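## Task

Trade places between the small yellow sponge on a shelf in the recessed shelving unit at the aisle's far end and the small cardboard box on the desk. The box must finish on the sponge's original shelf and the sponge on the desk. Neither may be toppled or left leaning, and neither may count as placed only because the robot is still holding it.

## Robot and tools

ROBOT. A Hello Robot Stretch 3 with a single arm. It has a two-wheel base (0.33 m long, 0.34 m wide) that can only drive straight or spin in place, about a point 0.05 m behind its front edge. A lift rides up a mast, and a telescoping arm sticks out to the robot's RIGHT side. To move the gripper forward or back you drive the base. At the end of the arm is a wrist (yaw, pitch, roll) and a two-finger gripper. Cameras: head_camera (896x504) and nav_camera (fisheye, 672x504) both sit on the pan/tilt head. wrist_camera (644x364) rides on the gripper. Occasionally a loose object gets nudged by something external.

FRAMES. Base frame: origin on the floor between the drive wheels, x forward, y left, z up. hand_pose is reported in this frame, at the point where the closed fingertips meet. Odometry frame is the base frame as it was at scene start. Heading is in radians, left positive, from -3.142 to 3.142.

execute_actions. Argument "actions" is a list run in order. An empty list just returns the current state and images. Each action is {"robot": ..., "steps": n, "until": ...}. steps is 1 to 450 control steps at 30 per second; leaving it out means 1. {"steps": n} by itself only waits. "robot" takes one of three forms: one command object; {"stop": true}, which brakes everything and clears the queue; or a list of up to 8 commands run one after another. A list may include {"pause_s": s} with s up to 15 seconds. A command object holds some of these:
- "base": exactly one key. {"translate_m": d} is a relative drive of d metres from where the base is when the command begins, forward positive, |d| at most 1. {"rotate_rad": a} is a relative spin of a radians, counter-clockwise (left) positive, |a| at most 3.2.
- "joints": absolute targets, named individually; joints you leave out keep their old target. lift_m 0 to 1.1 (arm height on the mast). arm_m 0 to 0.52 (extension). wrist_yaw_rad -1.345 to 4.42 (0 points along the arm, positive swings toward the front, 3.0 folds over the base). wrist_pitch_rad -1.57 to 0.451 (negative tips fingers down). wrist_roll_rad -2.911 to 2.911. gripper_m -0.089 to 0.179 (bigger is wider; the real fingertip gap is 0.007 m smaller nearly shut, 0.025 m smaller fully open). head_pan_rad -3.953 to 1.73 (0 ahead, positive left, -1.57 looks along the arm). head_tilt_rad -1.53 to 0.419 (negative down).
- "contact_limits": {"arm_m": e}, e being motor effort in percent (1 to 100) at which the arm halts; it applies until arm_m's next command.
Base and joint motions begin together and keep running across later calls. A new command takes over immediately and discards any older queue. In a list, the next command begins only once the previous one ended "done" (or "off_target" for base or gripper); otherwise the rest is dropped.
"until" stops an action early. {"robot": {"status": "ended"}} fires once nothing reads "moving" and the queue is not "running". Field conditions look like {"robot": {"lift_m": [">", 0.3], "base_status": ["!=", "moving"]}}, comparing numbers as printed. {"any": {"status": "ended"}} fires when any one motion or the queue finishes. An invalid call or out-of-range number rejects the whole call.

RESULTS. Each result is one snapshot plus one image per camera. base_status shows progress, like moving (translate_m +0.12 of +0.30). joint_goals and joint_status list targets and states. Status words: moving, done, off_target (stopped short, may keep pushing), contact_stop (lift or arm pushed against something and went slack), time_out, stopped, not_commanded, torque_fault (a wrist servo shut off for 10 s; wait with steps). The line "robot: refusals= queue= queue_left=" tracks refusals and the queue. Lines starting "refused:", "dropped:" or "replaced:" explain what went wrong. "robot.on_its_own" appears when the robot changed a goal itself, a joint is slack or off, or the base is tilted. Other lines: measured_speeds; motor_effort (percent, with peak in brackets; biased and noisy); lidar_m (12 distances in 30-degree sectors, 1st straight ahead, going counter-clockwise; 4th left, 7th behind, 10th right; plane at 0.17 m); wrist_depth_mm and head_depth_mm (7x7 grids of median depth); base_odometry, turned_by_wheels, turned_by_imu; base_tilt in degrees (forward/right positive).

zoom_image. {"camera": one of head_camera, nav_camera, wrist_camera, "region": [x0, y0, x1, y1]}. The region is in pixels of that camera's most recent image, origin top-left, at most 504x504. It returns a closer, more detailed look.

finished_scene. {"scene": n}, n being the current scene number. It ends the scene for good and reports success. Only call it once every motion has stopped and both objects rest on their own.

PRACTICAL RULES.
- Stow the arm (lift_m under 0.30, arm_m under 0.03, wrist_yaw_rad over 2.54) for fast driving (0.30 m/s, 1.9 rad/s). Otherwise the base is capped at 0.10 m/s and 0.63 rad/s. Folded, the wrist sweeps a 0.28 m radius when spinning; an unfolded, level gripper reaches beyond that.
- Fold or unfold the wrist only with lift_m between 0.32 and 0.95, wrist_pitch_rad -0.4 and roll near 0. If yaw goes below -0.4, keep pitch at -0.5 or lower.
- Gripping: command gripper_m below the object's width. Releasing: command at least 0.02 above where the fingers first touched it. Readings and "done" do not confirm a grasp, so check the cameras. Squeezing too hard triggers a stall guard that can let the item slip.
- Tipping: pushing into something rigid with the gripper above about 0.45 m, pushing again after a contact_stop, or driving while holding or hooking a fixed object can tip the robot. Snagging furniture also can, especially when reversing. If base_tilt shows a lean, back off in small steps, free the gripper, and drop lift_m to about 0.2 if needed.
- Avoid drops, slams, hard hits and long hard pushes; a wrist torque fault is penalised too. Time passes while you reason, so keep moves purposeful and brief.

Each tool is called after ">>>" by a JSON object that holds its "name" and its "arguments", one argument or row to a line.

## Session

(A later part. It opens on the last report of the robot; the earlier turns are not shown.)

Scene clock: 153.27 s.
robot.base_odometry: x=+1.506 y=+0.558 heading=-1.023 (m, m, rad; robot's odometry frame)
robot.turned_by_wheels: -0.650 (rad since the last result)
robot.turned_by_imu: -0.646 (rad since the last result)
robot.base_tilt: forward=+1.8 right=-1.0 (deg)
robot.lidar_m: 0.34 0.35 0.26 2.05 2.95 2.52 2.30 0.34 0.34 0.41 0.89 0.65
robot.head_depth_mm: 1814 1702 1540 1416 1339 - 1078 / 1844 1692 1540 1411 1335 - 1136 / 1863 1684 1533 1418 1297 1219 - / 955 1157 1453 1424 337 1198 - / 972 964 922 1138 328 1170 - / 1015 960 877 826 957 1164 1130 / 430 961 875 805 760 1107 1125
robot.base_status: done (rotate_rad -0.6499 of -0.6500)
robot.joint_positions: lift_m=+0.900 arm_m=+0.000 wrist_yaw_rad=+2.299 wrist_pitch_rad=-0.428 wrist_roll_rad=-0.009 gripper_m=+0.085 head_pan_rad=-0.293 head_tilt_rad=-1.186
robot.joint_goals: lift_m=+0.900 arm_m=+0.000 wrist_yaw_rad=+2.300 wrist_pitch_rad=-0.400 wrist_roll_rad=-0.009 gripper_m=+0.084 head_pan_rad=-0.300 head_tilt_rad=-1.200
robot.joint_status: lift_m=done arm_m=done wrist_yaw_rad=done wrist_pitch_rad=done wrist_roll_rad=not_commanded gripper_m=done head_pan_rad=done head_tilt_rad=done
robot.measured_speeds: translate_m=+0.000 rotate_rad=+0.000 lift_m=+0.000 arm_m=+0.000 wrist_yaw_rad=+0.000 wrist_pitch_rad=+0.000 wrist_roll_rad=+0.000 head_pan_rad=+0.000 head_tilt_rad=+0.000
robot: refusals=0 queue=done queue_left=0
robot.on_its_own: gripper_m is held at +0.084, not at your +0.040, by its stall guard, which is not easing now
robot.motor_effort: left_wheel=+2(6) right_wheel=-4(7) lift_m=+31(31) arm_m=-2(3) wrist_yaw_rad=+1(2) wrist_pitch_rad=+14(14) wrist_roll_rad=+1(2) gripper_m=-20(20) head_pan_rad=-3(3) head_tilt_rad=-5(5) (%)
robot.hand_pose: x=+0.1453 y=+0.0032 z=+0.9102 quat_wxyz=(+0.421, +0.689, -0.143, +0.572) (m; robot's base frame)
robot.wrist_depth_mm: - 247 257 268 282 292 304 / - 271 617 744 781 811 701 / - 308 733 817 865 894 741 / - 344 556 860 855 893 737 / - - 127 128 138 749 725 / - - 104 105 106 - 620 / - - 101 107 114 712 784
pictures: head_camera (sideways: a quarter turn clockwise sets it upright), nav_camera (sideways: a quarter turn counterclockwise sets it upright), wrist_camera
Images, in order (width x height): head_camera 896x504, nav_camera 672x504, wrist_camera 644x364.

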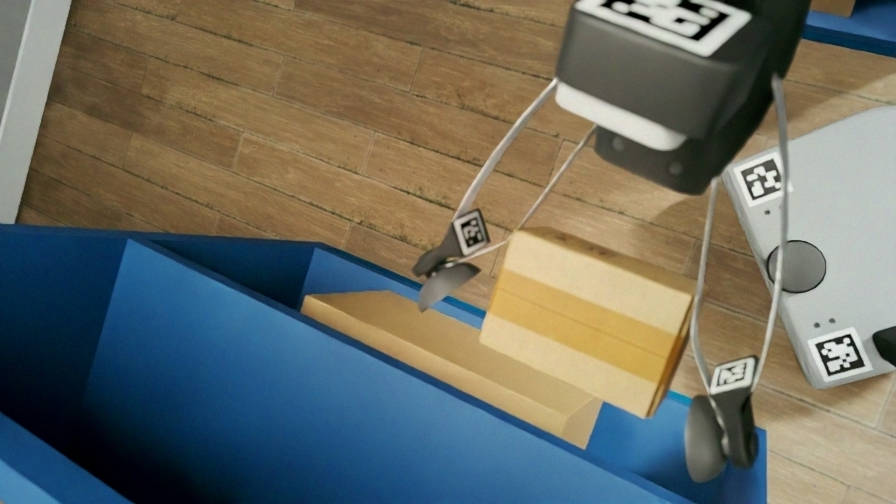

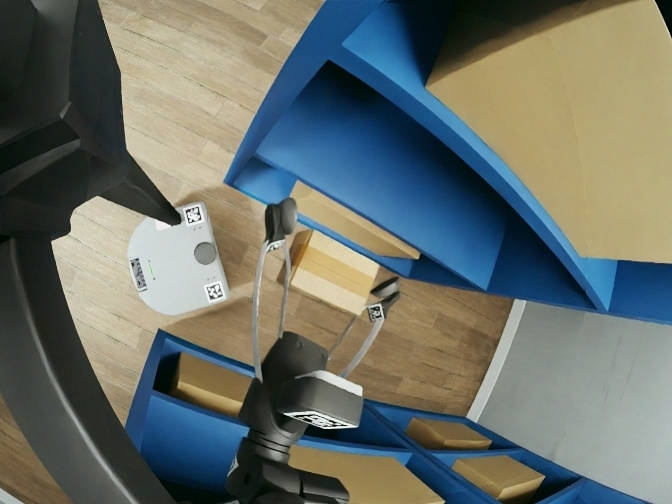

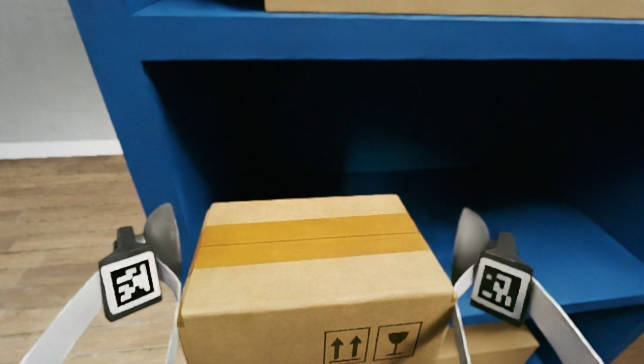

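>>> {"name": "execute_actions", "arguments": {
  "actions": [
    {"robot":[{"base":{"rotate_rad":-0.64},"joints":{"head_pan_rad":0,"wrist_yaw_rad":2.4}},{"base":{"translate_m":0.25}}],"steps":250,"until":{"robot":{"status":"ended"}}}
  ]
}}

Scene clock: 160.37 s.
robot.base_odometry: x=+1.483 y=+0.309 heading=-1.663 (m, m, rad; robot's odometry frame)
robot.turned_by_wheels: -0.640 (rad since the last result)
robot.turned_by_imu: -0.634 (rad since the last result)
robot.base_tilt: forward=+1.9 right=-0.9 (deg)
robot.lidar_m: 1.55 0.35 0.27 0.26 0.36 0.38 2.77 2.52 0.39 0.38 0.41 0.68
robot.head_depth_mm: 1298 1338 1411 1301 1245 - - / 1633 1642 1521 1407 1304 - 1113 / 1722 1688 1542 1421 1268 1219 - / 1717 1683 1535 1401 328 318 - / 1720 1680 1533 1403 333 315 - / 1724 1670 1528 1355 1273 1221 1118 / 1708 1660 876 1121 954 941 1021
robot.base_status: done (translate_m +0.2500 of +0.2500)
robot.joint_positions: lift_m=+0.900 arm_m=+0.000 wrist_yaw_rad=+2.398 wrist_pitch_rad=-0.428 wrist_roll_rad=-0.009 gripper_m=+0.085 head_pan_rad=-0.007 head_tilt_rad=-1.186
robot.joint_goals: lift_m=+0.900 arm_m=+0.000 wrist_yaw_rad=+2.400 wrist_pitch_rad=-0.400 wrist_roll_rad=-0.009 gripper_m=+0.084 head_pan_rad=+0.000 head_tilt_rad=-1.200
robot.joint_status: lift_m=done arm_m=done wrist_yaw_rad=done wrist_pitch_rad=done wrist_roll_rad=not_commanded gripper_m=done head_pan_rad=done head_tilt_rad=done
robot.measured_speeds: translate_m=+0.000 rotate_rad=+0.000 lift_m=+0.000 arm_m=+0.000 wrist_yaw_rad=+0.000 wrist_pitch_rad=+0.000 wrist_roll_rad=+0.000 head_pan_rad=+0.000 head_tilt_rad=+0.000
robot: refusals=0 queue=done queue_left=0
robot.on_its_own: gripper_m is held at +0.084, not at your +0.040, by its stall guard, which is not easing now
robot.motor_effort: left_wheel=+2(7) right_wheel=-3(7) lift_m=+31(30) arm_m=-3(2) wrist_yaw_rad=+1(5) wrist_pitch_rad=+14(14) wrist_roll_rad=+1(1) gripper_m=-20(19) head_pan_rad=+4(25) head_tilt_rad=-5(5) (%)
robot.hand_pose: x=+0.1297 y=+0.0191 z=+0.9102 quat_wxyz=(+0.392, +0.695, -0.109, +0.593) (m; robot's base frame)
robot.wrist_depth_mm: 233 258 305 371 541 - - / 574 659 816 828 617 - - / 627 710 891 900 683 - - / 674 766 868 853 746 - - / 685 701 127 128 138 - - / 578 - 104 105 106 - - / 497 510 101 107 114 - -
pictures: head_camera (sideways: a quarter turn clockwise sets it upright), nav_camera (sideways: a quarter turn counterclockwise sets it upright), wrist_camera
Images, in order (width x height): head_camera 896x504, nav_camera 672x504, wrist_camera 644x364.

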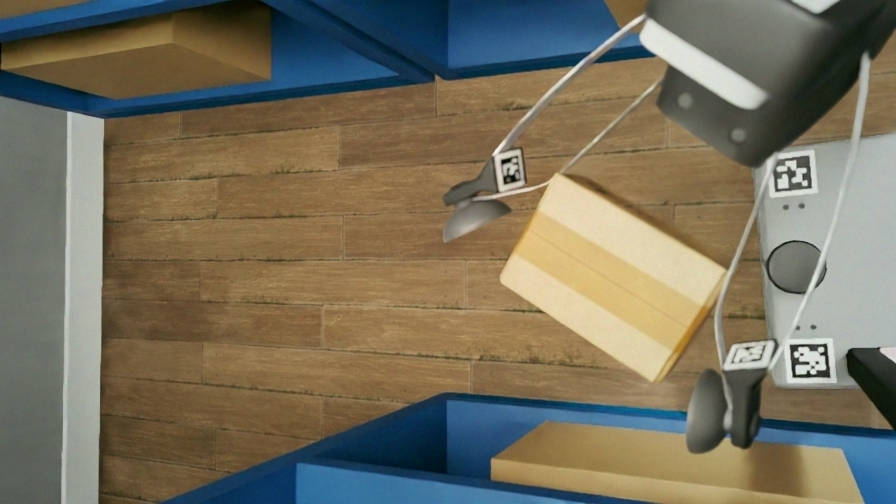

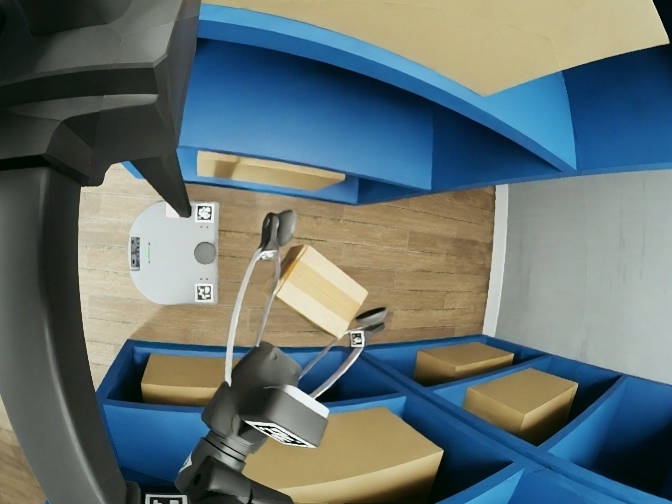

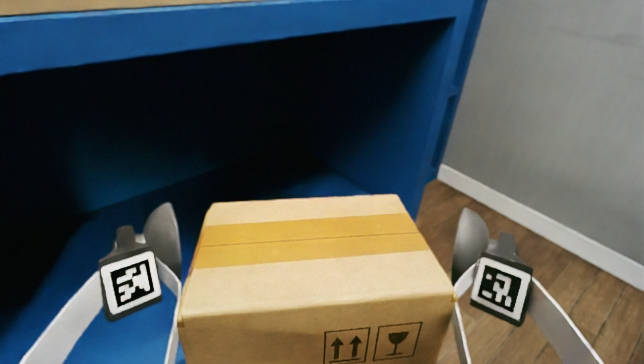

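>>> {"name": "execute_actions", "arguments": {
  "actions": [
    {"robot":[{"base":{"rotate_rad":0.03},"joints":{"head_pan_rad":0.8,"head_tilt_rad":-0.6}},{"base":{"translate_m":0.45}}],"steps":250,"until":{"robot":{"status":"ended"}}}
  ]
}}

>>> {"name": "execute_actions", "arguments": {
  "actions": [
    {"robot":{"base":{"translate_m":0.45},"joints":{"head_pan_rad":1.3}},"steps":250,"until":{"robot":{"status":"ended"}}}
  ]
}}

Scene clock: 169.63 s.
robot.base_odometry: x=+1.454 y=-0.140 heading=-1.633 (m, m, rad; robot's odometry frame)
robot.turned_by_wheels: +0.030 (rad since the last result)
robot.turned_by_imu: +0.031 (rad since the last result)
robot.base_tilt: forward=+2.0 right=-1.1 (deg)
robot.lidar_m: 1.11 0.25 0.23 0.22 0.23 0.35 3.61 0.56 0.47 0.43 0.44 0.70
robot.head_depth_mm: 1053 1139 1252 1377 1520 1542 1314 / 1134 1164 1333 1408 1624 1548 1313 / 1238 1270 1466 1414 1413 1476 1309 / 1287 1276 1530 1424 1221 1327 1285 / - - - - - 293 326 / - - - - - 325 310 / - - - - 329 360 307
robot.base_status: done (translate_m +0.4500 of +0.4500)
robot.joint_positions: lift_m=+0.900 arm_m=+0.000 wrist_yaw_rad=+2.399 wrist_pitch_rad=-0.428 wrist_roll_rad=-0.009 gripper_m=+0.085 head_pan_rad=+0.793 head_tilt_rad=-0.606
robot.joint_goals: lift_m=+0.900 arm_m=+0.000 wrist_yaw_rad=+2.400 wrist_pitch_rad=-0.400 wrist_roll_rad=-0.009 gripper_m=+0.084 head_pan_rad=+0.800 head_tilt_rad=-0.600
robot.joint_status: lift_m=done arm_m=done wrist_yaw_rad=done wrist_pitch_rad=done wrist_roll_rad=not_commanded gripper_m=done head_pan_rad=done head_tilt_rad=done
robot.measured_speeds: translate_m=+0.000 rotate_rad=+0.000 lift_m=+0.000 arm_m=+0.000 wrist_yaw_rad=+0.000 wrist_pitch_rad=+0.000 wrist_roll_rad=+0.000 head_pan_rad=+0.000 head_tilt_rad=+0.000
robot: refusals=0 queue=done queue_left=0
robot.on_its_own: gripper_m is held at +0.084, not at your +0.040, by its stall guard, which is not easing now
robot.motor_effort: left_wheel=-1(3) right_wheel=-1(2) lift_m=+31(31) arm_m=-2(3) wrist_yaw_rad=+2(1) wrist_pitch_rad=+14(14) wrist_roll_rad=+2(1) gripper_m=-21(19) head_pan_rad=+4(42) head_tilt_rad=+2(24) (%)
robot.hand_pose: x=+0.1297 y=+0.0191 z=+0.9103 quat_wxyz=(+0.392, +0.695, -0.109, +0.593) (m; robot's base frame)
robot.wrist_depth_mm: 204 227 248 - - 942 800 / 203 283 268 - - - 846 / 583 623 298 - - - 871 / 628 713 327 - - - 905 / 656 703 127 127 137 - 965 / 567 - 103 105 106 - 944 / 500 505 101 107 114 - 993
pictures: head_camera (sideways: a quarter turn clockwise sets it upright), nav_camera (sideways: a quarter turn counterclockwise sets it upright), wrist_camera
Images, in order (width x height): head_camera 896x504, nav_camera 672x504, wrist_camera 644x364.

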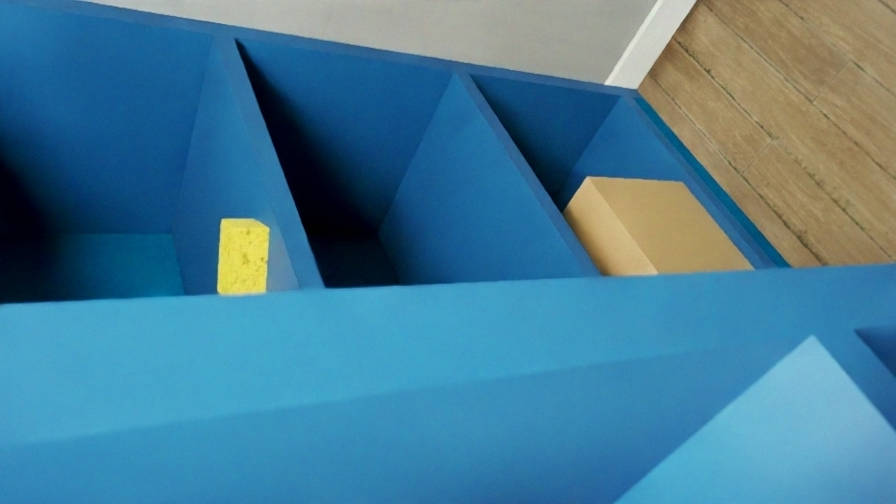

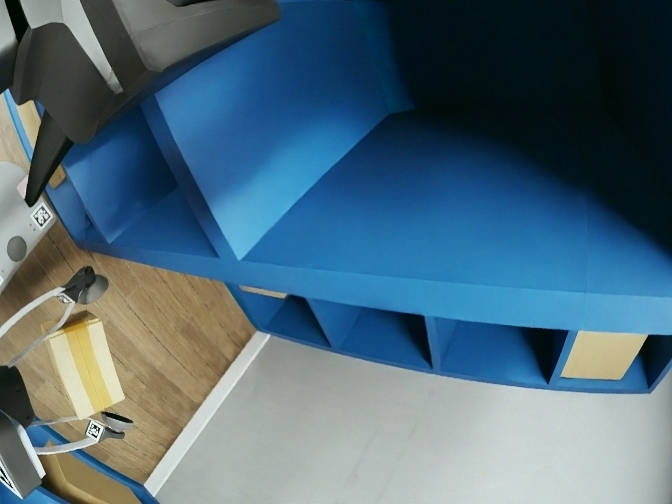

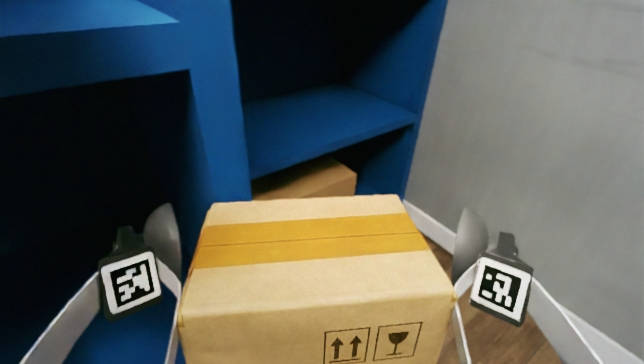

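Scene clock: 175.13 s.
robot.base_odometry: x=+1.426 y=-0.589 heading=-1.633 (m, m, rad; robot's odometry frame)
robot.turned_by_wheels: +0.000 (rad since the last result)
robot.turned_by_imu: +0.002 (rad since the last result)
robot.base_tilt: forward=+1.9 right=-1.2 (deg)
robot.lidar_m: 0.66 0.71 0.63 0.62 0.36 0.32 1.16 0.80 0.51 0.49 0.52 0.67
robot.head_depth_mm: 991 1059 773 1235 1099 1338 1261 / 969 1045 774 1299 1105 1076 1238 / 945 1019 700 1259 1105 980 1126 / 924 1004 712 1249 1106 957 1077 / 904 987 784 1210 1107 931 1036 / 883 964 787 1175 1110 912 1029 / 866 942 788 645 1116 912 1192
robot.base_status: done (translate_m +0.4500 of +0.4500)
robot.joint_positions: lift_m=+0.900 arm_m=+0.000 wrist_yaw_rad=+2.399 wrist_pitch_rad=-0.428 wrist_roll_rad=-0.009 gripper_m=+0.085 head_pan_rad=+1.293 head_tilt_rad=-0.606
robot.joint_goals: lift_m=+0.900 arm_m=+0.000 wrist_yaw_rad=+2.400 wrist_pitch_rad=-0.400 wrist_roll_rad=-0.009 gripper_m=+0.084 head_pan_rad=+1.300 head_tilt_rad=-0.600
robot.joint_status: lift_m=done arm_m=done wrist_yaw_rad=done wrist_pitch_rad=done wrist_roll_rad=not_commanded gripper_m=done head_pan_rad=done head_tilt_rad=done
robot.measured_speeds: translate_m=+0.000 rotate_rad=+0.000 lift_m=+0.000 arm_m=+0.000 wrist_yaw_rad=+0.000 wrist_pitch_rad=+0.000 wrist_roll_rad=+0.000 head_pan_rad=+0.000 head_tilt_rad=+0.000
robot: refusals=0 queue=done queue_left=0
robot.on_its_own: gripper_m is held at +0.084, not at your +0.040, by its stall guard, which is not easing now
robot.motor_effort: left_wheel=-2(4) right_wheel=-1(4) lift_m=+31(31) arm_m=-2(3) wrist_yaw_rad=+1(1) wrist_pitch_rad=+14(14) wrist_roll_rad=+1(1) gripper_m=-18(20) head_pan_rad=+4(33) head_tilt_rad=+2(2) (%)
robot.hand_pose: x=+0.1297 y=+0.0191 z=+0.9103 quat_wxyz=(+0.392, +0.695, -0.109, +0.593) (m; robot's base frame)
robot.wrist_depth_mm: 817 932 - 872 690 555 449 / 853 970 - 946 727 579 475 / 904 - - - 784 606 494 / 829 859 859 - 812 645 524 / 695 734 127 127 138 634 541 / 901 - 104 105 106 - 559 / 791 937 101 107 113 779 571
pictures: head_camera (sideways: a quarter turn clockwise sets it upright), nav_camera (sideways: a quarter turn counterclockwise sets it upright), wrist_camera
Images, in order (width x height): head_camera 896x504, nav_camera 672x504, wrist_camera 644x364.

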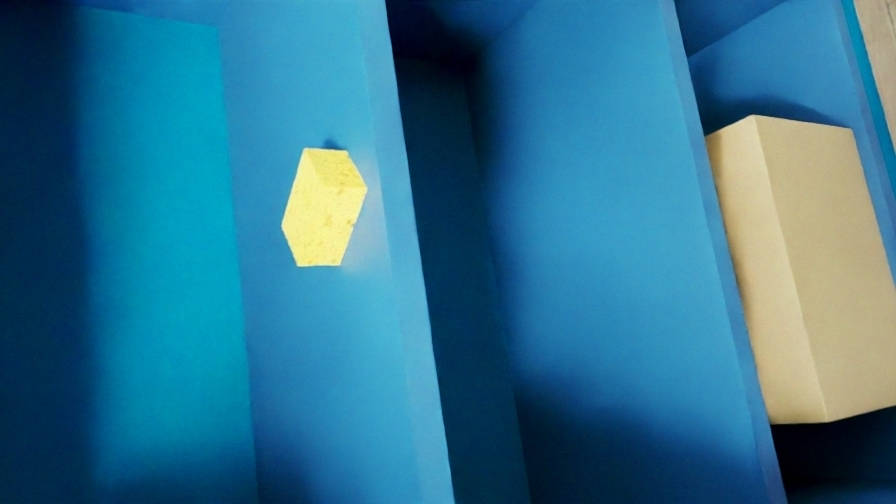

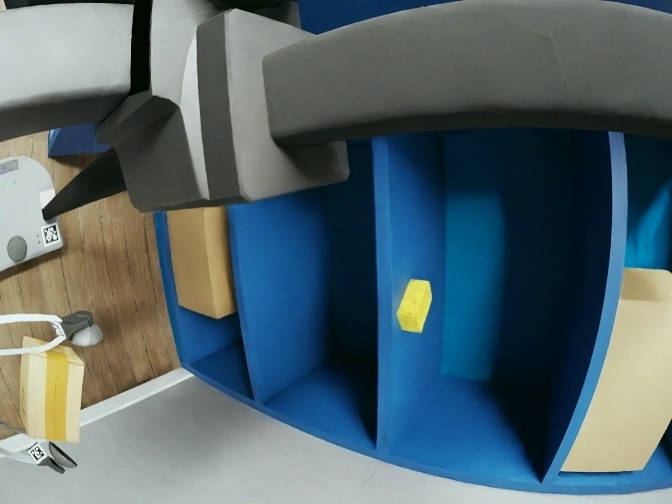

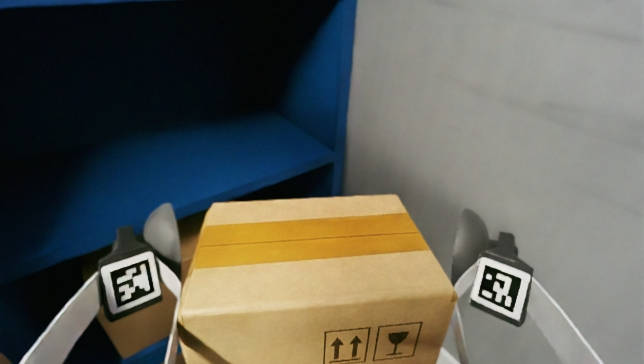

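>>> {"name": "execute_actions", "arguments": {
  "actions": [
    {"robot":[{"base":{"rotate_rad":3.15},"joints":{"head_pan_rad":-1.3,"head_tilt_rad":-0.6}},{"joints":{"wrist_yaw_rad":1.6}},{"joints":{"lift_m":1.02}},{"joints":{"wrist_yaw_rad":0.0}}],"steps":450,"until":{"robot":{"status":"ended"}}}
  ]
}}

Scene clock: 191.50 s.
robot.base_odometry: x=+1.426 y=-0.589 heading=+1.516 (m, m, rad; robot's odometry frame)
robot.turned_by_wheels: +3.150 (rad since the last result)
robot.turned_by_imu: +3.118 (rad since the last result)
robot.base_tilt: forward=+1.8 right=-1.1 (deg)
robot.lidar_m: 1.16 0.80 0.51 0.49 0.52 0.67 0.67 0.72 0.63 0.62 0.36 0.32
robot.head_depth_mm: 873 949 773 - - - - / 899 975 778 640 346 905 1025 / 761 856 780 1021 1070 954 1206 / 555 603 670 729 839 954 1173 / 546 598 648 696 769 839 926 / 476 501 530 562 599 643 691 / 406 423 443 466 491 519 551
robot.base_status: done (rotate_rad +3.1499 of +3.1500)
robot.joint_positions: lift_m=+1.020 arm_m=+0.000 wrist_yaw_rad=+0.002 wrist_pitch_rad=-0.427 wrist_roll_rad=-0.009 gripper_m=+0.085 head_pan_rad=-1.293 head_tilt_rad=-0.606
robot.joint_goals: lift_m=+1.020 arm_m=+0.000 wrist_yaw_rad=+0.000 wrist_pitch_rad=-0.400 wrist_roll_rad=-0.009 gripper_m=+0.084 head_pan_rad=-1.300 head_tilt_rad=-0.600
robot.joint_status: lift_m=done arm_m=done wrist_yaw_rad=done wrist_pitch_rad=done wrist_roll_rad=not_commanded gripper_m=done head_pan_rad=done head_tilt_rad=done
robot.measured_speeds: translate_m=+0.000 rotate_rad=+0.000 lift_m=+0.000 arm_m=+0.000 wrist_yaw_rad=+0.000 wrist_pitch_rad=+0.000 wrist_roll_rad=+0.000 head_pan_rad=+0.000 head_tilt_rad=+0.000
robot: refusals=0 queue=done queue_left=0
robot.on_its_own: gripper_m is held at +0.084, not at your +0.040, by its stall guard, which is not easing now
robot.motor_effort: left_wheel=-2(6) right_wheel=+1(4) lift_m=+31(31) arm_m=-2(4) wrist_yaw_rad=-2(6) wrist_pitch_rad=+14(14) wrist_roll_rad=+2(2) gripper_m=-20(20) head_pan_rad=-4(46) head_tilt_rad=+2(2) (%)
robot.hand_pose: x=-0.0211 y=-0.3684 z=+1.0304 quat_wxyz=(+0.695, +0.151, -0.687, -0.149) (m; robot's base frame)
robot.wrist_depth_mm: 297 350 531 718 721 701 669 / 298 382 468 519 537 450 581 / 307 399 405 391 391 379 390 / 313 430 542 966 942 910 770 / 319 390 126 128 137 959 813 / 320 - 103 105 106 - 728 / 326 456 101 108 114 652 662
pictures: head_camera (sideways: a quarter turn clockwise sets it upright), nav_camera (sideways: a quarter turn counterclockwise sets it upright), wrist_camera
Images, in order (width x height): head_camera 896x504, nav_camera 672x504, wrist_camera 644x364.

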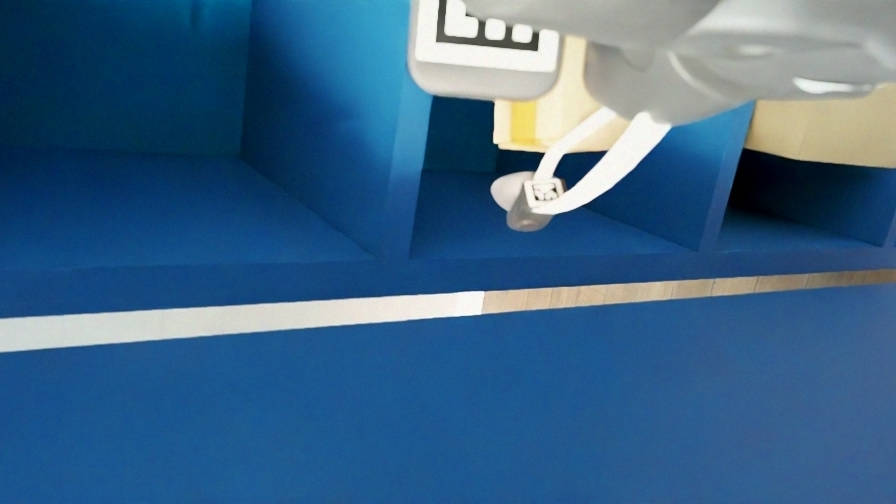

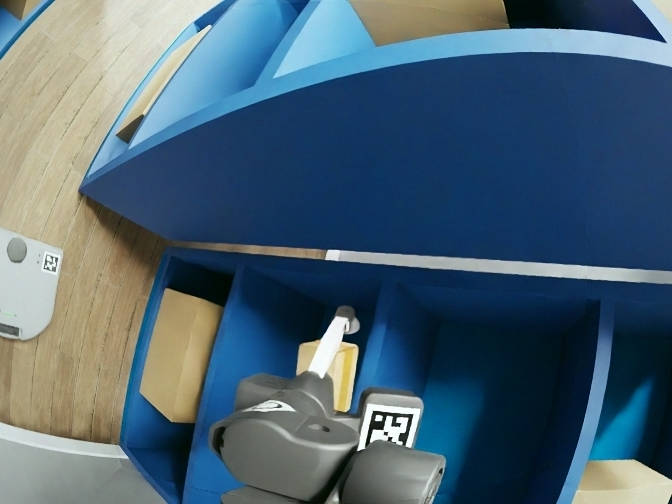

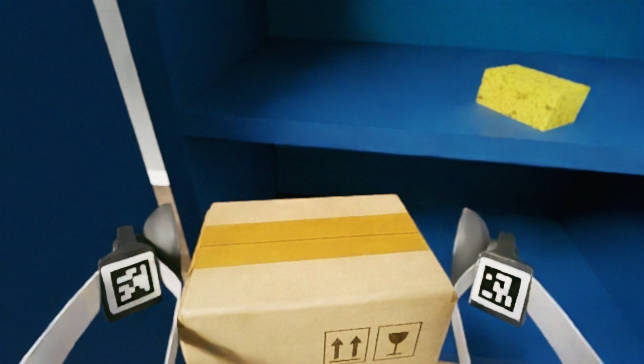

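>>> {"name": "execute_actions", "arguments": {
  "actions": [
    {"robot":[{"joints":{"lift_m":1.06,"wrist_yaw_rad":-0.03}},{"joints":{"arm_m":0.33}},{"joints":{"lift_m":1.02}}],"steps":450,"until":{"robot":{"status":"ended"}}}
  ]
}}

Scene clock: 199.93 s.
robot.base_odometry: x=+1.426 y=-0.589 heading=+1.516 (m, m, rad; robot's odometry frame)
robot.turned_by_wheels: +0.000 (rad since the last result)
robot.turned_by_imu: -0.002 (rad since the last result)
robot.base_tilt: forward=+1.7 right=-1.1 (deg)
robot.lidar_m: 1.16 0.80 0.51 0.49 0.52 0.67 0.67 0.72 0.63 0.62 0.36 0.32
robot.head_depth_mm: 871 - - 1142 1099 903 983 / 896 974 718 1188 1104 928 1025 / 762 854 779 1044 1070 955 1213 / 556 604 671 730 844 954 1181 / 546 595 648 696 772 841 925 / 476 502 530 563 599 641 689 / 406 423 443 466 491 519 550
robot.base_status: done (rotate_rad +3.1499 of +3.1500)
robot.joint_positions: lift_m=+1.020 arm_m=+0.330 wrist_yaw_rad=-0.030 wrist_pitch_rad=-0.427 wrist_roll_rad=-0.008 gripper_m=+0.085 head_pan_rad=-1.293 head_tilt_rad=-0.606
robot.joint_goals: lift_m=+1.020 arm_m=+0.330 wrist_yaw_rad=-0.030 wrist_pitch_rad=-0.400 wrist_roll_rad=-0.008 gripper_m=+0.084 head_pan_rad=-1.300 head_tilt_rad=-0.600
robot.joint_status: lift_m=done arm_m=done wrist_yaw_rad=done wrist_pitch_rad=done wrist_roll_rad=not_commanded gripper_m=done head_pan_rad=done head_tilt_rad=done
robot.measured_speeds: translate_m=+0.000 rotate_rad=+0.000 lift_m=+0.000 arm_m=+0.000 wrist_yaw_rad=+0.000 wrist_pitch_rad=+0.000 wrist_roll_rad=+0.000 head_pan_rad=+0.000 head_tilt_rad=+0.000
robot: refusals=0 queue=done queue_left=0
robot.on_its_own: gripper_m is held at +0.084, not at your +0.040, by its stall guard, which is not easing now
robot.motor_effort: left_wheel=-2(2) right_wheel=+1(1) lift_m=+24(31) arm_m=+4(5) wrist_yaw_rad=-1(3) wrist_pitch_rad=+14(14) wrist_roll_rad=+1(1) gripper_m=-21(20) head_pan_rad=-3(4) head_tilt_rad=+2(2) (%)
robot.hand_pose: x=-0.0281 y=-0.6978 z=+1.0308 quat_wxyz=(+0.692, +0.141, -0.690, -0.160) (m; robot's base frame)
robot.wrist_depth_mm: 201 271 431 439 425 416 412 / 205 273 447 476 463 457 442 / 207 280 356 365 370 383 393 / 209 259 278 280 284 290 297 / 207 232 127 127 137 244 240 / 192 - 104 105 106 - 200 / - 164 101 107 114 171 173
pictures: head_camera (sideways: a quarter turn clockwise sets it upright), nav_camera (sideways: a quarter turn counterclockwise sets it upright), wrist_camera
Images, in order (width x height): head_camera 896x504, nav_camera 672x504, wrist_camera 644x364.

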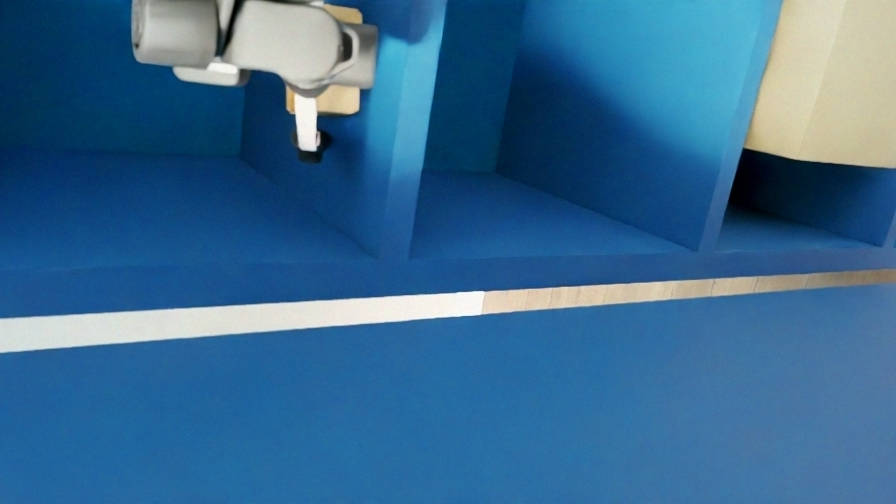

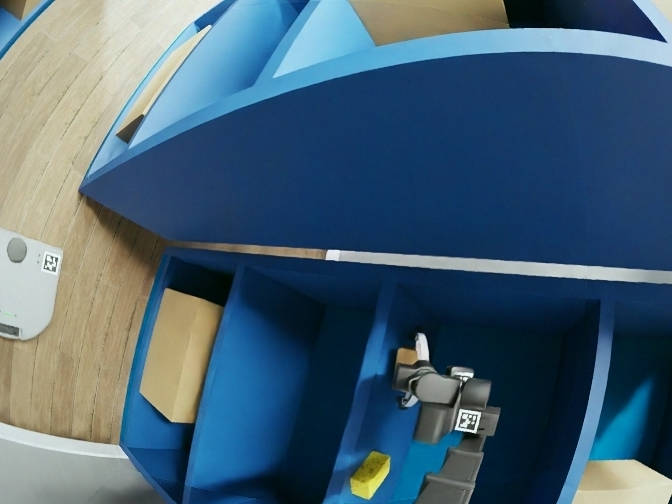

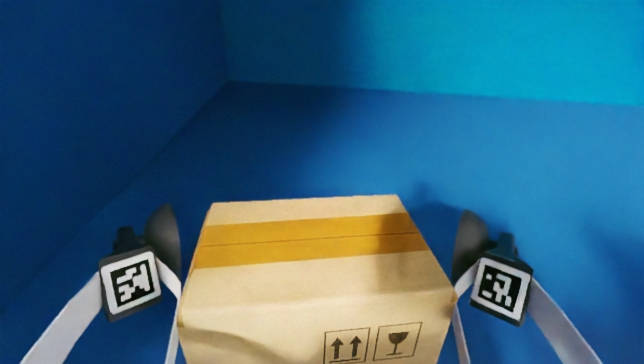

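>>> {"name": "execute_actions", "arguments": {
  "actions": [
    {"robot":[{"joints":{"lift_m":0.952}},{"joints":{"gripper_m":0.16}},{"joints":{"lift_m":1.05}},{"joints":{"arm_m":0.1,"wrist_yaw_rad":0,"gripper_m":0.179}},{"base":{"translate_m":-0.25}}],"steps":450,"until":{"robot":{"status":"ended"}}}
  ]
}}

Scene clock: 202.60 s.
robot.base_odometry: x=+1.426 y=-0.589 heading=+1.517 (m, m, rad; robot's odometry frame)
robot.turned_by_wheels: +0.000 (rad since the last result)
robot.turned_by_imu: -0.001 (rad since the last result)
robot.base_tilt: forward=+1.9 right=-1.2 (deg)
robot.lidar_m: 1.16 0.80 0.51 0.49 0.52 0.67 0.67 0.72 0.63 0.62 0.36 0.32
robot.head_depth_mm: 873 933 - 1159 1101 905 981 / 896 976 824 1192 1103 930 1024 / 763 859 785 1047 1072 955 1212 / 557 605 672 729 844 957 1180 / 547 600 649 700 771 843 926 / 478 502 531 564 600 642 691 / 406 424 444 466 491 520 551
robot.base_status: done (rotate_rad +3.1499 of +3.1500)
robot.joint_positions: lift_m=+0.980 arm_m=+0.330 wrist_yaw_rad=-0.030 wrist_pitch_rad=-0.360 wrist_roll_rad=-0.006 gripper_m=+0.085 head_pan_rad=-1.293 head_tilt_rad=-0.606
robot.joint_goals: lift_m=+0.980 arm_m=+0.330 wrist_yaw_rad=-0.030 wrist_pitch_rad=-0.400 wrist_roll_rad=-0.006 gripper_m=+0.084 head_pan_rad=-1.300 head_tilt_rad=-0.600
robot.joint_status: lift_m=contact_stop arm_m=done wrist_yaw_rad=done wrist_pitch_rad=done wrist_roll_rad=not_commanded gripper_m=done head_pan_rad=done head_tilt_rad=done
robot.measured_speeds: translate_m=+0.000 rotate_rad=+0.000 lift_m=-0.005 arm_m=+0.000 wrist_yaw_rad=+0.000 wrist_pitch_rad=+0.216 wrist_roll_rad=+0.024 head_pan_rad=+0.000 head_tilt_rad=+0.000
robot: refusals=0 queue=dropped queue_left=0
robot.on_its_own: gripper_m is held at +0.084, not at your +0.040, by its stall guard, which is not easing now; lift_m is slack since a contact_stop, until your next command for it (your +0.952 is given up)
robot.motor_effort: left_wheel=-2(2) right_wheel=+0(1) lift_m=+26(27) arm_m=+3(4) wrist_yaw_rad=+0(0) wrist_pitch_rad=-27(31) wrist_roll_rad=-1(1) gripper_m=-20(19) head_pan_rad=-4(3) head_tilt_rad=+2(2) (%)
robot.hand_pose: x=-0.0284 y=-0.7059 z=+1.0060 quat_wxyz=(+0.696, +0.117, -0.695, -0.137) (m; robot's base frame)
robot.wrist_depth_mm: 200 270 431 439 421 419 406 / 202 271 442 454 465 451 438 / 206 280 340 345 354 364 373 / 207 246 252 259 261 263 267 / 196 207 125 126 132 216 209 / 165 - 103 104 106 - 172 / - 139 101 108 114 145 146
pictures: head_camera (sideways: a quarter turn clockwise sets it upright), nav_camera (sideways: a quarter turn counterclockwise sets it upright), wrist_camera
dropped: robot: command 0 of its queue: lift_m: contact_stop
Images, in order (width x height): head_camera 896x504, nav_camera 672x504, wrist_camera 644x364.

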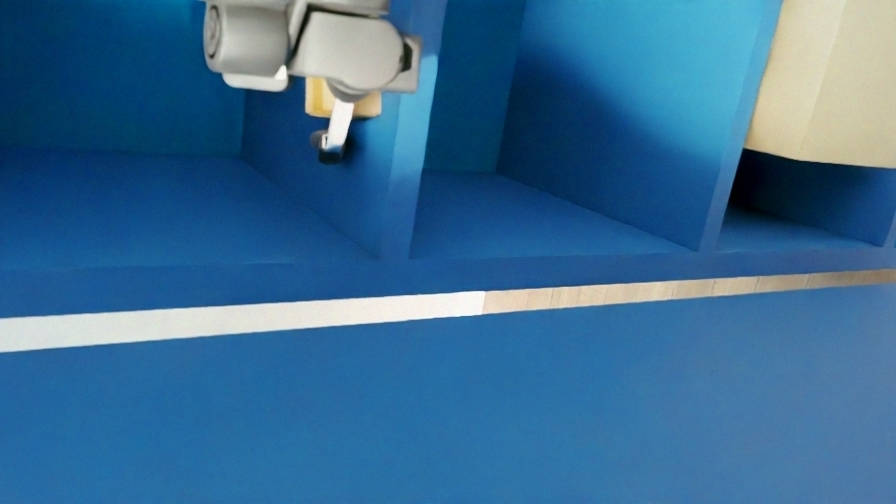

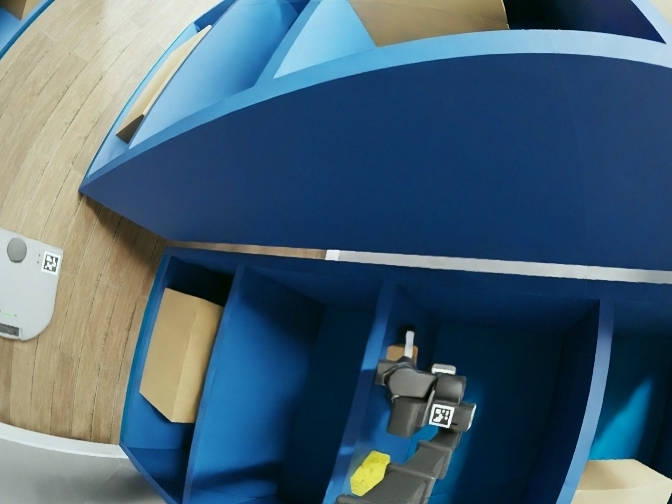

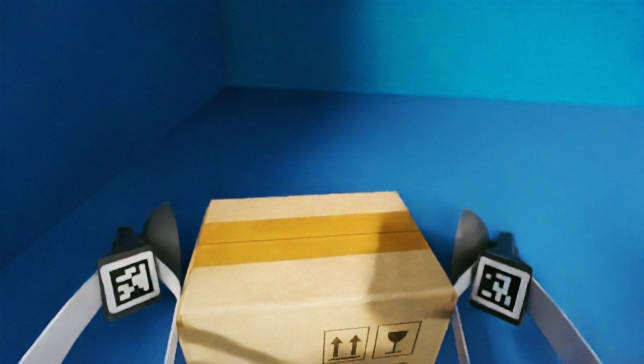

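>>> {"name": "execute_actions", "arguments": {
  "actions": [
    {"robot":[{"joints":{"lift_m":0.995,"gripper_m":0.16}},{"joints":{"lift_m":1.08}},{"joints":{"arm_m":0.1,"wrist_yaw_rad":0,"gripper_m":0.179}},{"base":{"translate_m":-0.26},"joints":{"head_pan_rad":-1.57}}],"steps":450,"until":{"robot":{"status":"ended"}}}
  ]
}}

Scene clock: 212.97 s.
robot.base_odometry: x=+1.412 y=-0.849 heading=+1.517 (m, m, rad; robot's odometry frame)
robot.turned_by_wheels: +0.000 (rad since the last result)
robot.turned_by_imu: -0.004 (rad since the last result)
robot.base_tilt: forward=+1.9 right=-0.9 (deg)
robot.lidar_m: 0.94 0.69 0.52 0.51 0.52 0.41 0.41 0.44 0.60 0.59 0.63 0.55
robot.head_depth_mm: - - - 1187 1102 905 1232 / - - - 1187 1103 908 1234 / - - - - 1103 907 1014 / - - - 1230 1104 907 1024 / 876 958 833 1186 1111 932 1026 / 879 964 840 1191 1116 935 1030 / 884 967 791 1199 1117 937 1194
robot.base_status: done (translate_m -0.2600 of -0.2600)
robot.joint_positions: lift_m=+1.080 arm_m=+0.100 wrist_yaw_rad=+0.000 wrist_pitch_rad=-0.414 wrist_roll_rad=-0.005 gripper_m=+0.179 head_pan_rad=-1.563 head_tilt_rad=-0.605
robot.joint_goals: lift_m=+1.080 arm_m=+0.100 wrist_yaw_rad=+0.000 wrist_pitch_rad=-0.400 wrist_roll_rad=-0.005 gripper_m=+0.179 head_pan_rad=-1.570 head_tilt_rad=-0.600
robot.joint_status: lift_m=done arm_m=done wrist_yaw_rad=done wrist_pitch_rad=done wrist_roll_rad=not_commanded gripper_m=done head_pan_rad=done head_tilt_rad=done
robot.measured_speeds: translate_m=+0.000 rotate_rad=+0.000 lift_m=+0.000 arm_m=+0.000 wrist_yaw_rad=+0.000 wrist_pitch_rad=+0.000 wrist_roll_rad=+0.000 head_pan_rad=+0.000 head_tilt_rad=+0.000
robot: refusals=0 queue=done queue_left=0
robot.motor_effort: left_wheel=-1(6) right_wheel=+0(2) lift_m=+29(31) arm_m=-4(4) wrist_yaw_rad=+1(3) wrist_pitch_rad=+7(21) wrist_roll_rad=-1(1) gripper_m=+0(80) head_pan_rad=-4(23) head_tilt_rad=+2(2) (%)
robot.hand_pose: x=-0.0216 y=-0.4702 z=+1.0935 quat_wxyz=(+0.694, +0.146, -0.690, -0.145) (m; robot's base frame)
robot.wrist_depth_mm: 490 635 627 613 596 581 520 / 495 649 678 670 641 646 504 / 466 493 504 516 525 538 485 / 344 362 394 335 402 406 417 / 336 330 329 323 325 337 336 / - 811 819 792 780 760 297 / 546 691 704 704 724 681 491
pictures: head_camera (sideways: a quarter turn clockwise sets it upright), nav_camera (sideways: a quarter turn counterclockwise sets it upright), wrist_camera
Images, in order (width x height): head_camera 896x504, nav_camera 672x504, wrist_camera 644x364.

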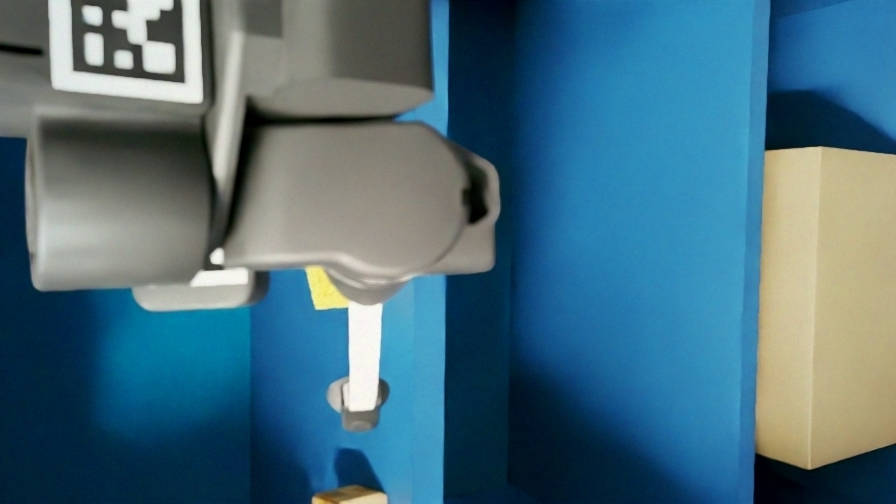

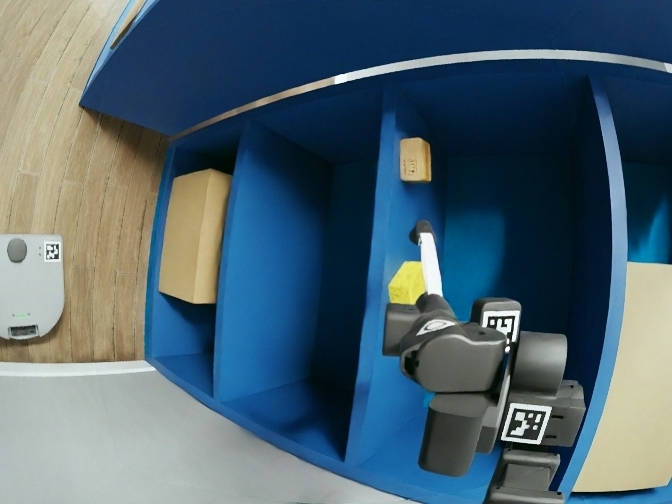

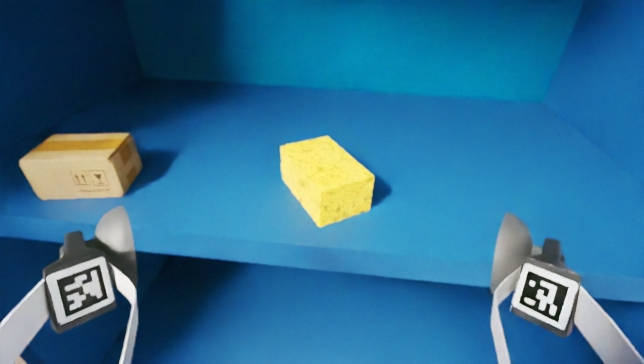

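>>> {"name": "execute_actions", "arguments": {
  "actions": [
    {"robot":[{"base":{"translate_m":-0.08},"joints":{"wrist_yaw_rad":0.4,"arm_m":0.29}},{"joints":{"lift_m":1.04}}],"steps":450,"until":{"robot":{"status":"ended"}}}
  ]
}}

Scene clock: 218.77 s.
robot.base_odometry: x=+1.408 y=-0.929 heading=+1.517 (m, m, rad; robot's odometry frame)
robot.turned_by_wheels: +0.000 (rad since the last result)
robot.turned_by_imu: -0.002 (rad since the last result)
robot.base_tilt: forward=+2.0 right=-1.0 (deg)
robot.lidar_m: 0.87 0.75 0.53 0.52 0.42 0.33 0.33 0.36 0.53 0.58 0.62 0.63
robot.head_depth_mm: 835 - 774 633 1052 904 1122 / 838 924 736 636 1109 905 1237 / 840 - 738 639 1111 907 1209 / 857 - - 639 1110 907 1011 / 868 924 635 634 1112 910 1018 / 870 951 748 644 1115 912 1026 / 875 958 841 648 1117 914 1037
robot.base_status: done (translate_m -0.0800 of -0.0800)
robot.joint_positions: lift_m=+1.040 arm_m=+0.290 wrist_yaw_rad=+0.399 wrist_pitch_rad=-0.414 wrist_roll_rad=-0.005 gripper_m=+0.179 head_pan_rad=-1.563 head_tilt_rad=-0.605
robot.joint_goals: lift_m=+1.040 arm_m=+0.290 wrist_yaw_rad=+0.400 wrist_pitch_rad=-0.400 wrist_roll_rad=-0.005 gripper_m=+0.179 head_pan_rad=-1.570 head_tilt_rad=-0.600
robot.joint_status: lift_m=done arm_m=done wrist_yaw_rad=done wrist_pitch_rad=done wrist_roll_rad=not_commanded gripper_m=done head_pan_rad=done head_tilt_rad=done
robot.measured_speeds: translate_m=+0.000 rotate_rad=+0.000 lift_m=+0.000 arm_m=+0.000 wrist_yaw_rad=+0.000 wrist_pitch_rad=+0.000 wrist_roll_rad=+0.000 head_pan_rad=+0.000 head_tilt_rad=+0.000
robot: refusals=0 queue=done queue_left=0
robot.motor_effort: left_wheel=-2(5) right_wheel=+0(1) lift_m=+23(30) arm_m=+4(5) wrist_yaw_rad=+1(3) wrist_pitch_rad=+7(7) wrist_roll_rad=+0(1) gripper_m=-1(0) head_pan_rad=-3(4) head_tilt_rad=+2(2) (%)
robot.hand_pose: x=+0.0660 y=-0.6420 z=+1.0538 quat_wxyz=(+0.709, +0.280, -0.647, -0.005) (m; robot's base frame)
robot.wrist_depth_mm: 381 467 573 512 446 397 359 / 399 479 590 533 475 417 378 / 378 413 418 419 433 430 399 / 251 294 320 327 332 336 339 / 256 257 262 208 257 275 275 / - 217 221 174 182 223 230 / 529 194 190 149 151 195 196
pictures: head_camera (sideways: a quarter turn clockwise sets it upright), nav_camera (sideways: a quarter turn counterclockwise sets it upright), wrist_camera
Images, in order (width x height): head_camera 896x504, nav_camera 672x504, wrist_camera 644x364.

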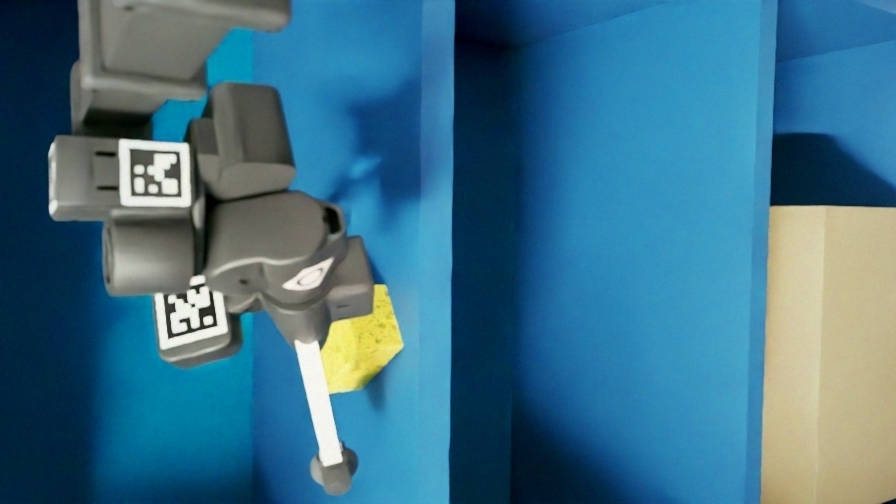

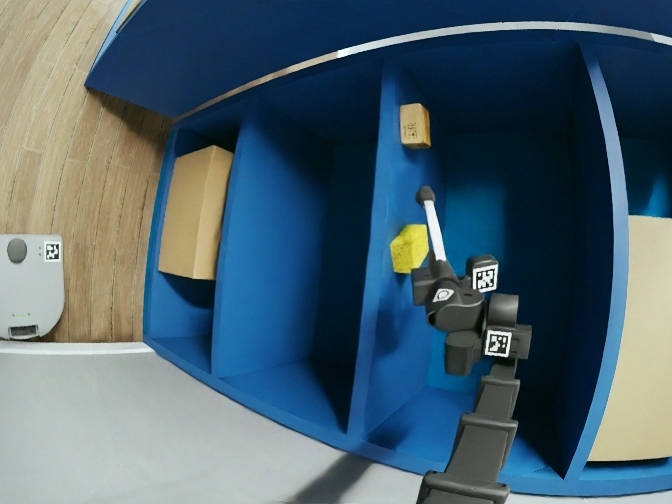

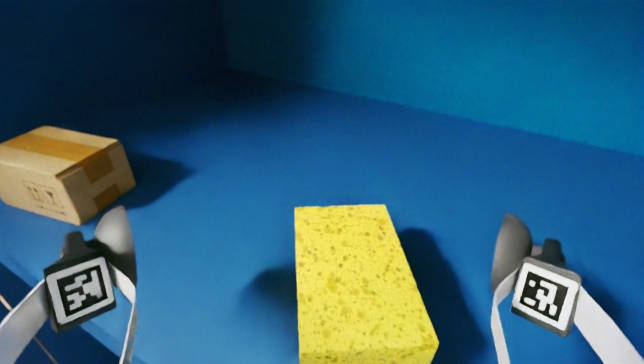

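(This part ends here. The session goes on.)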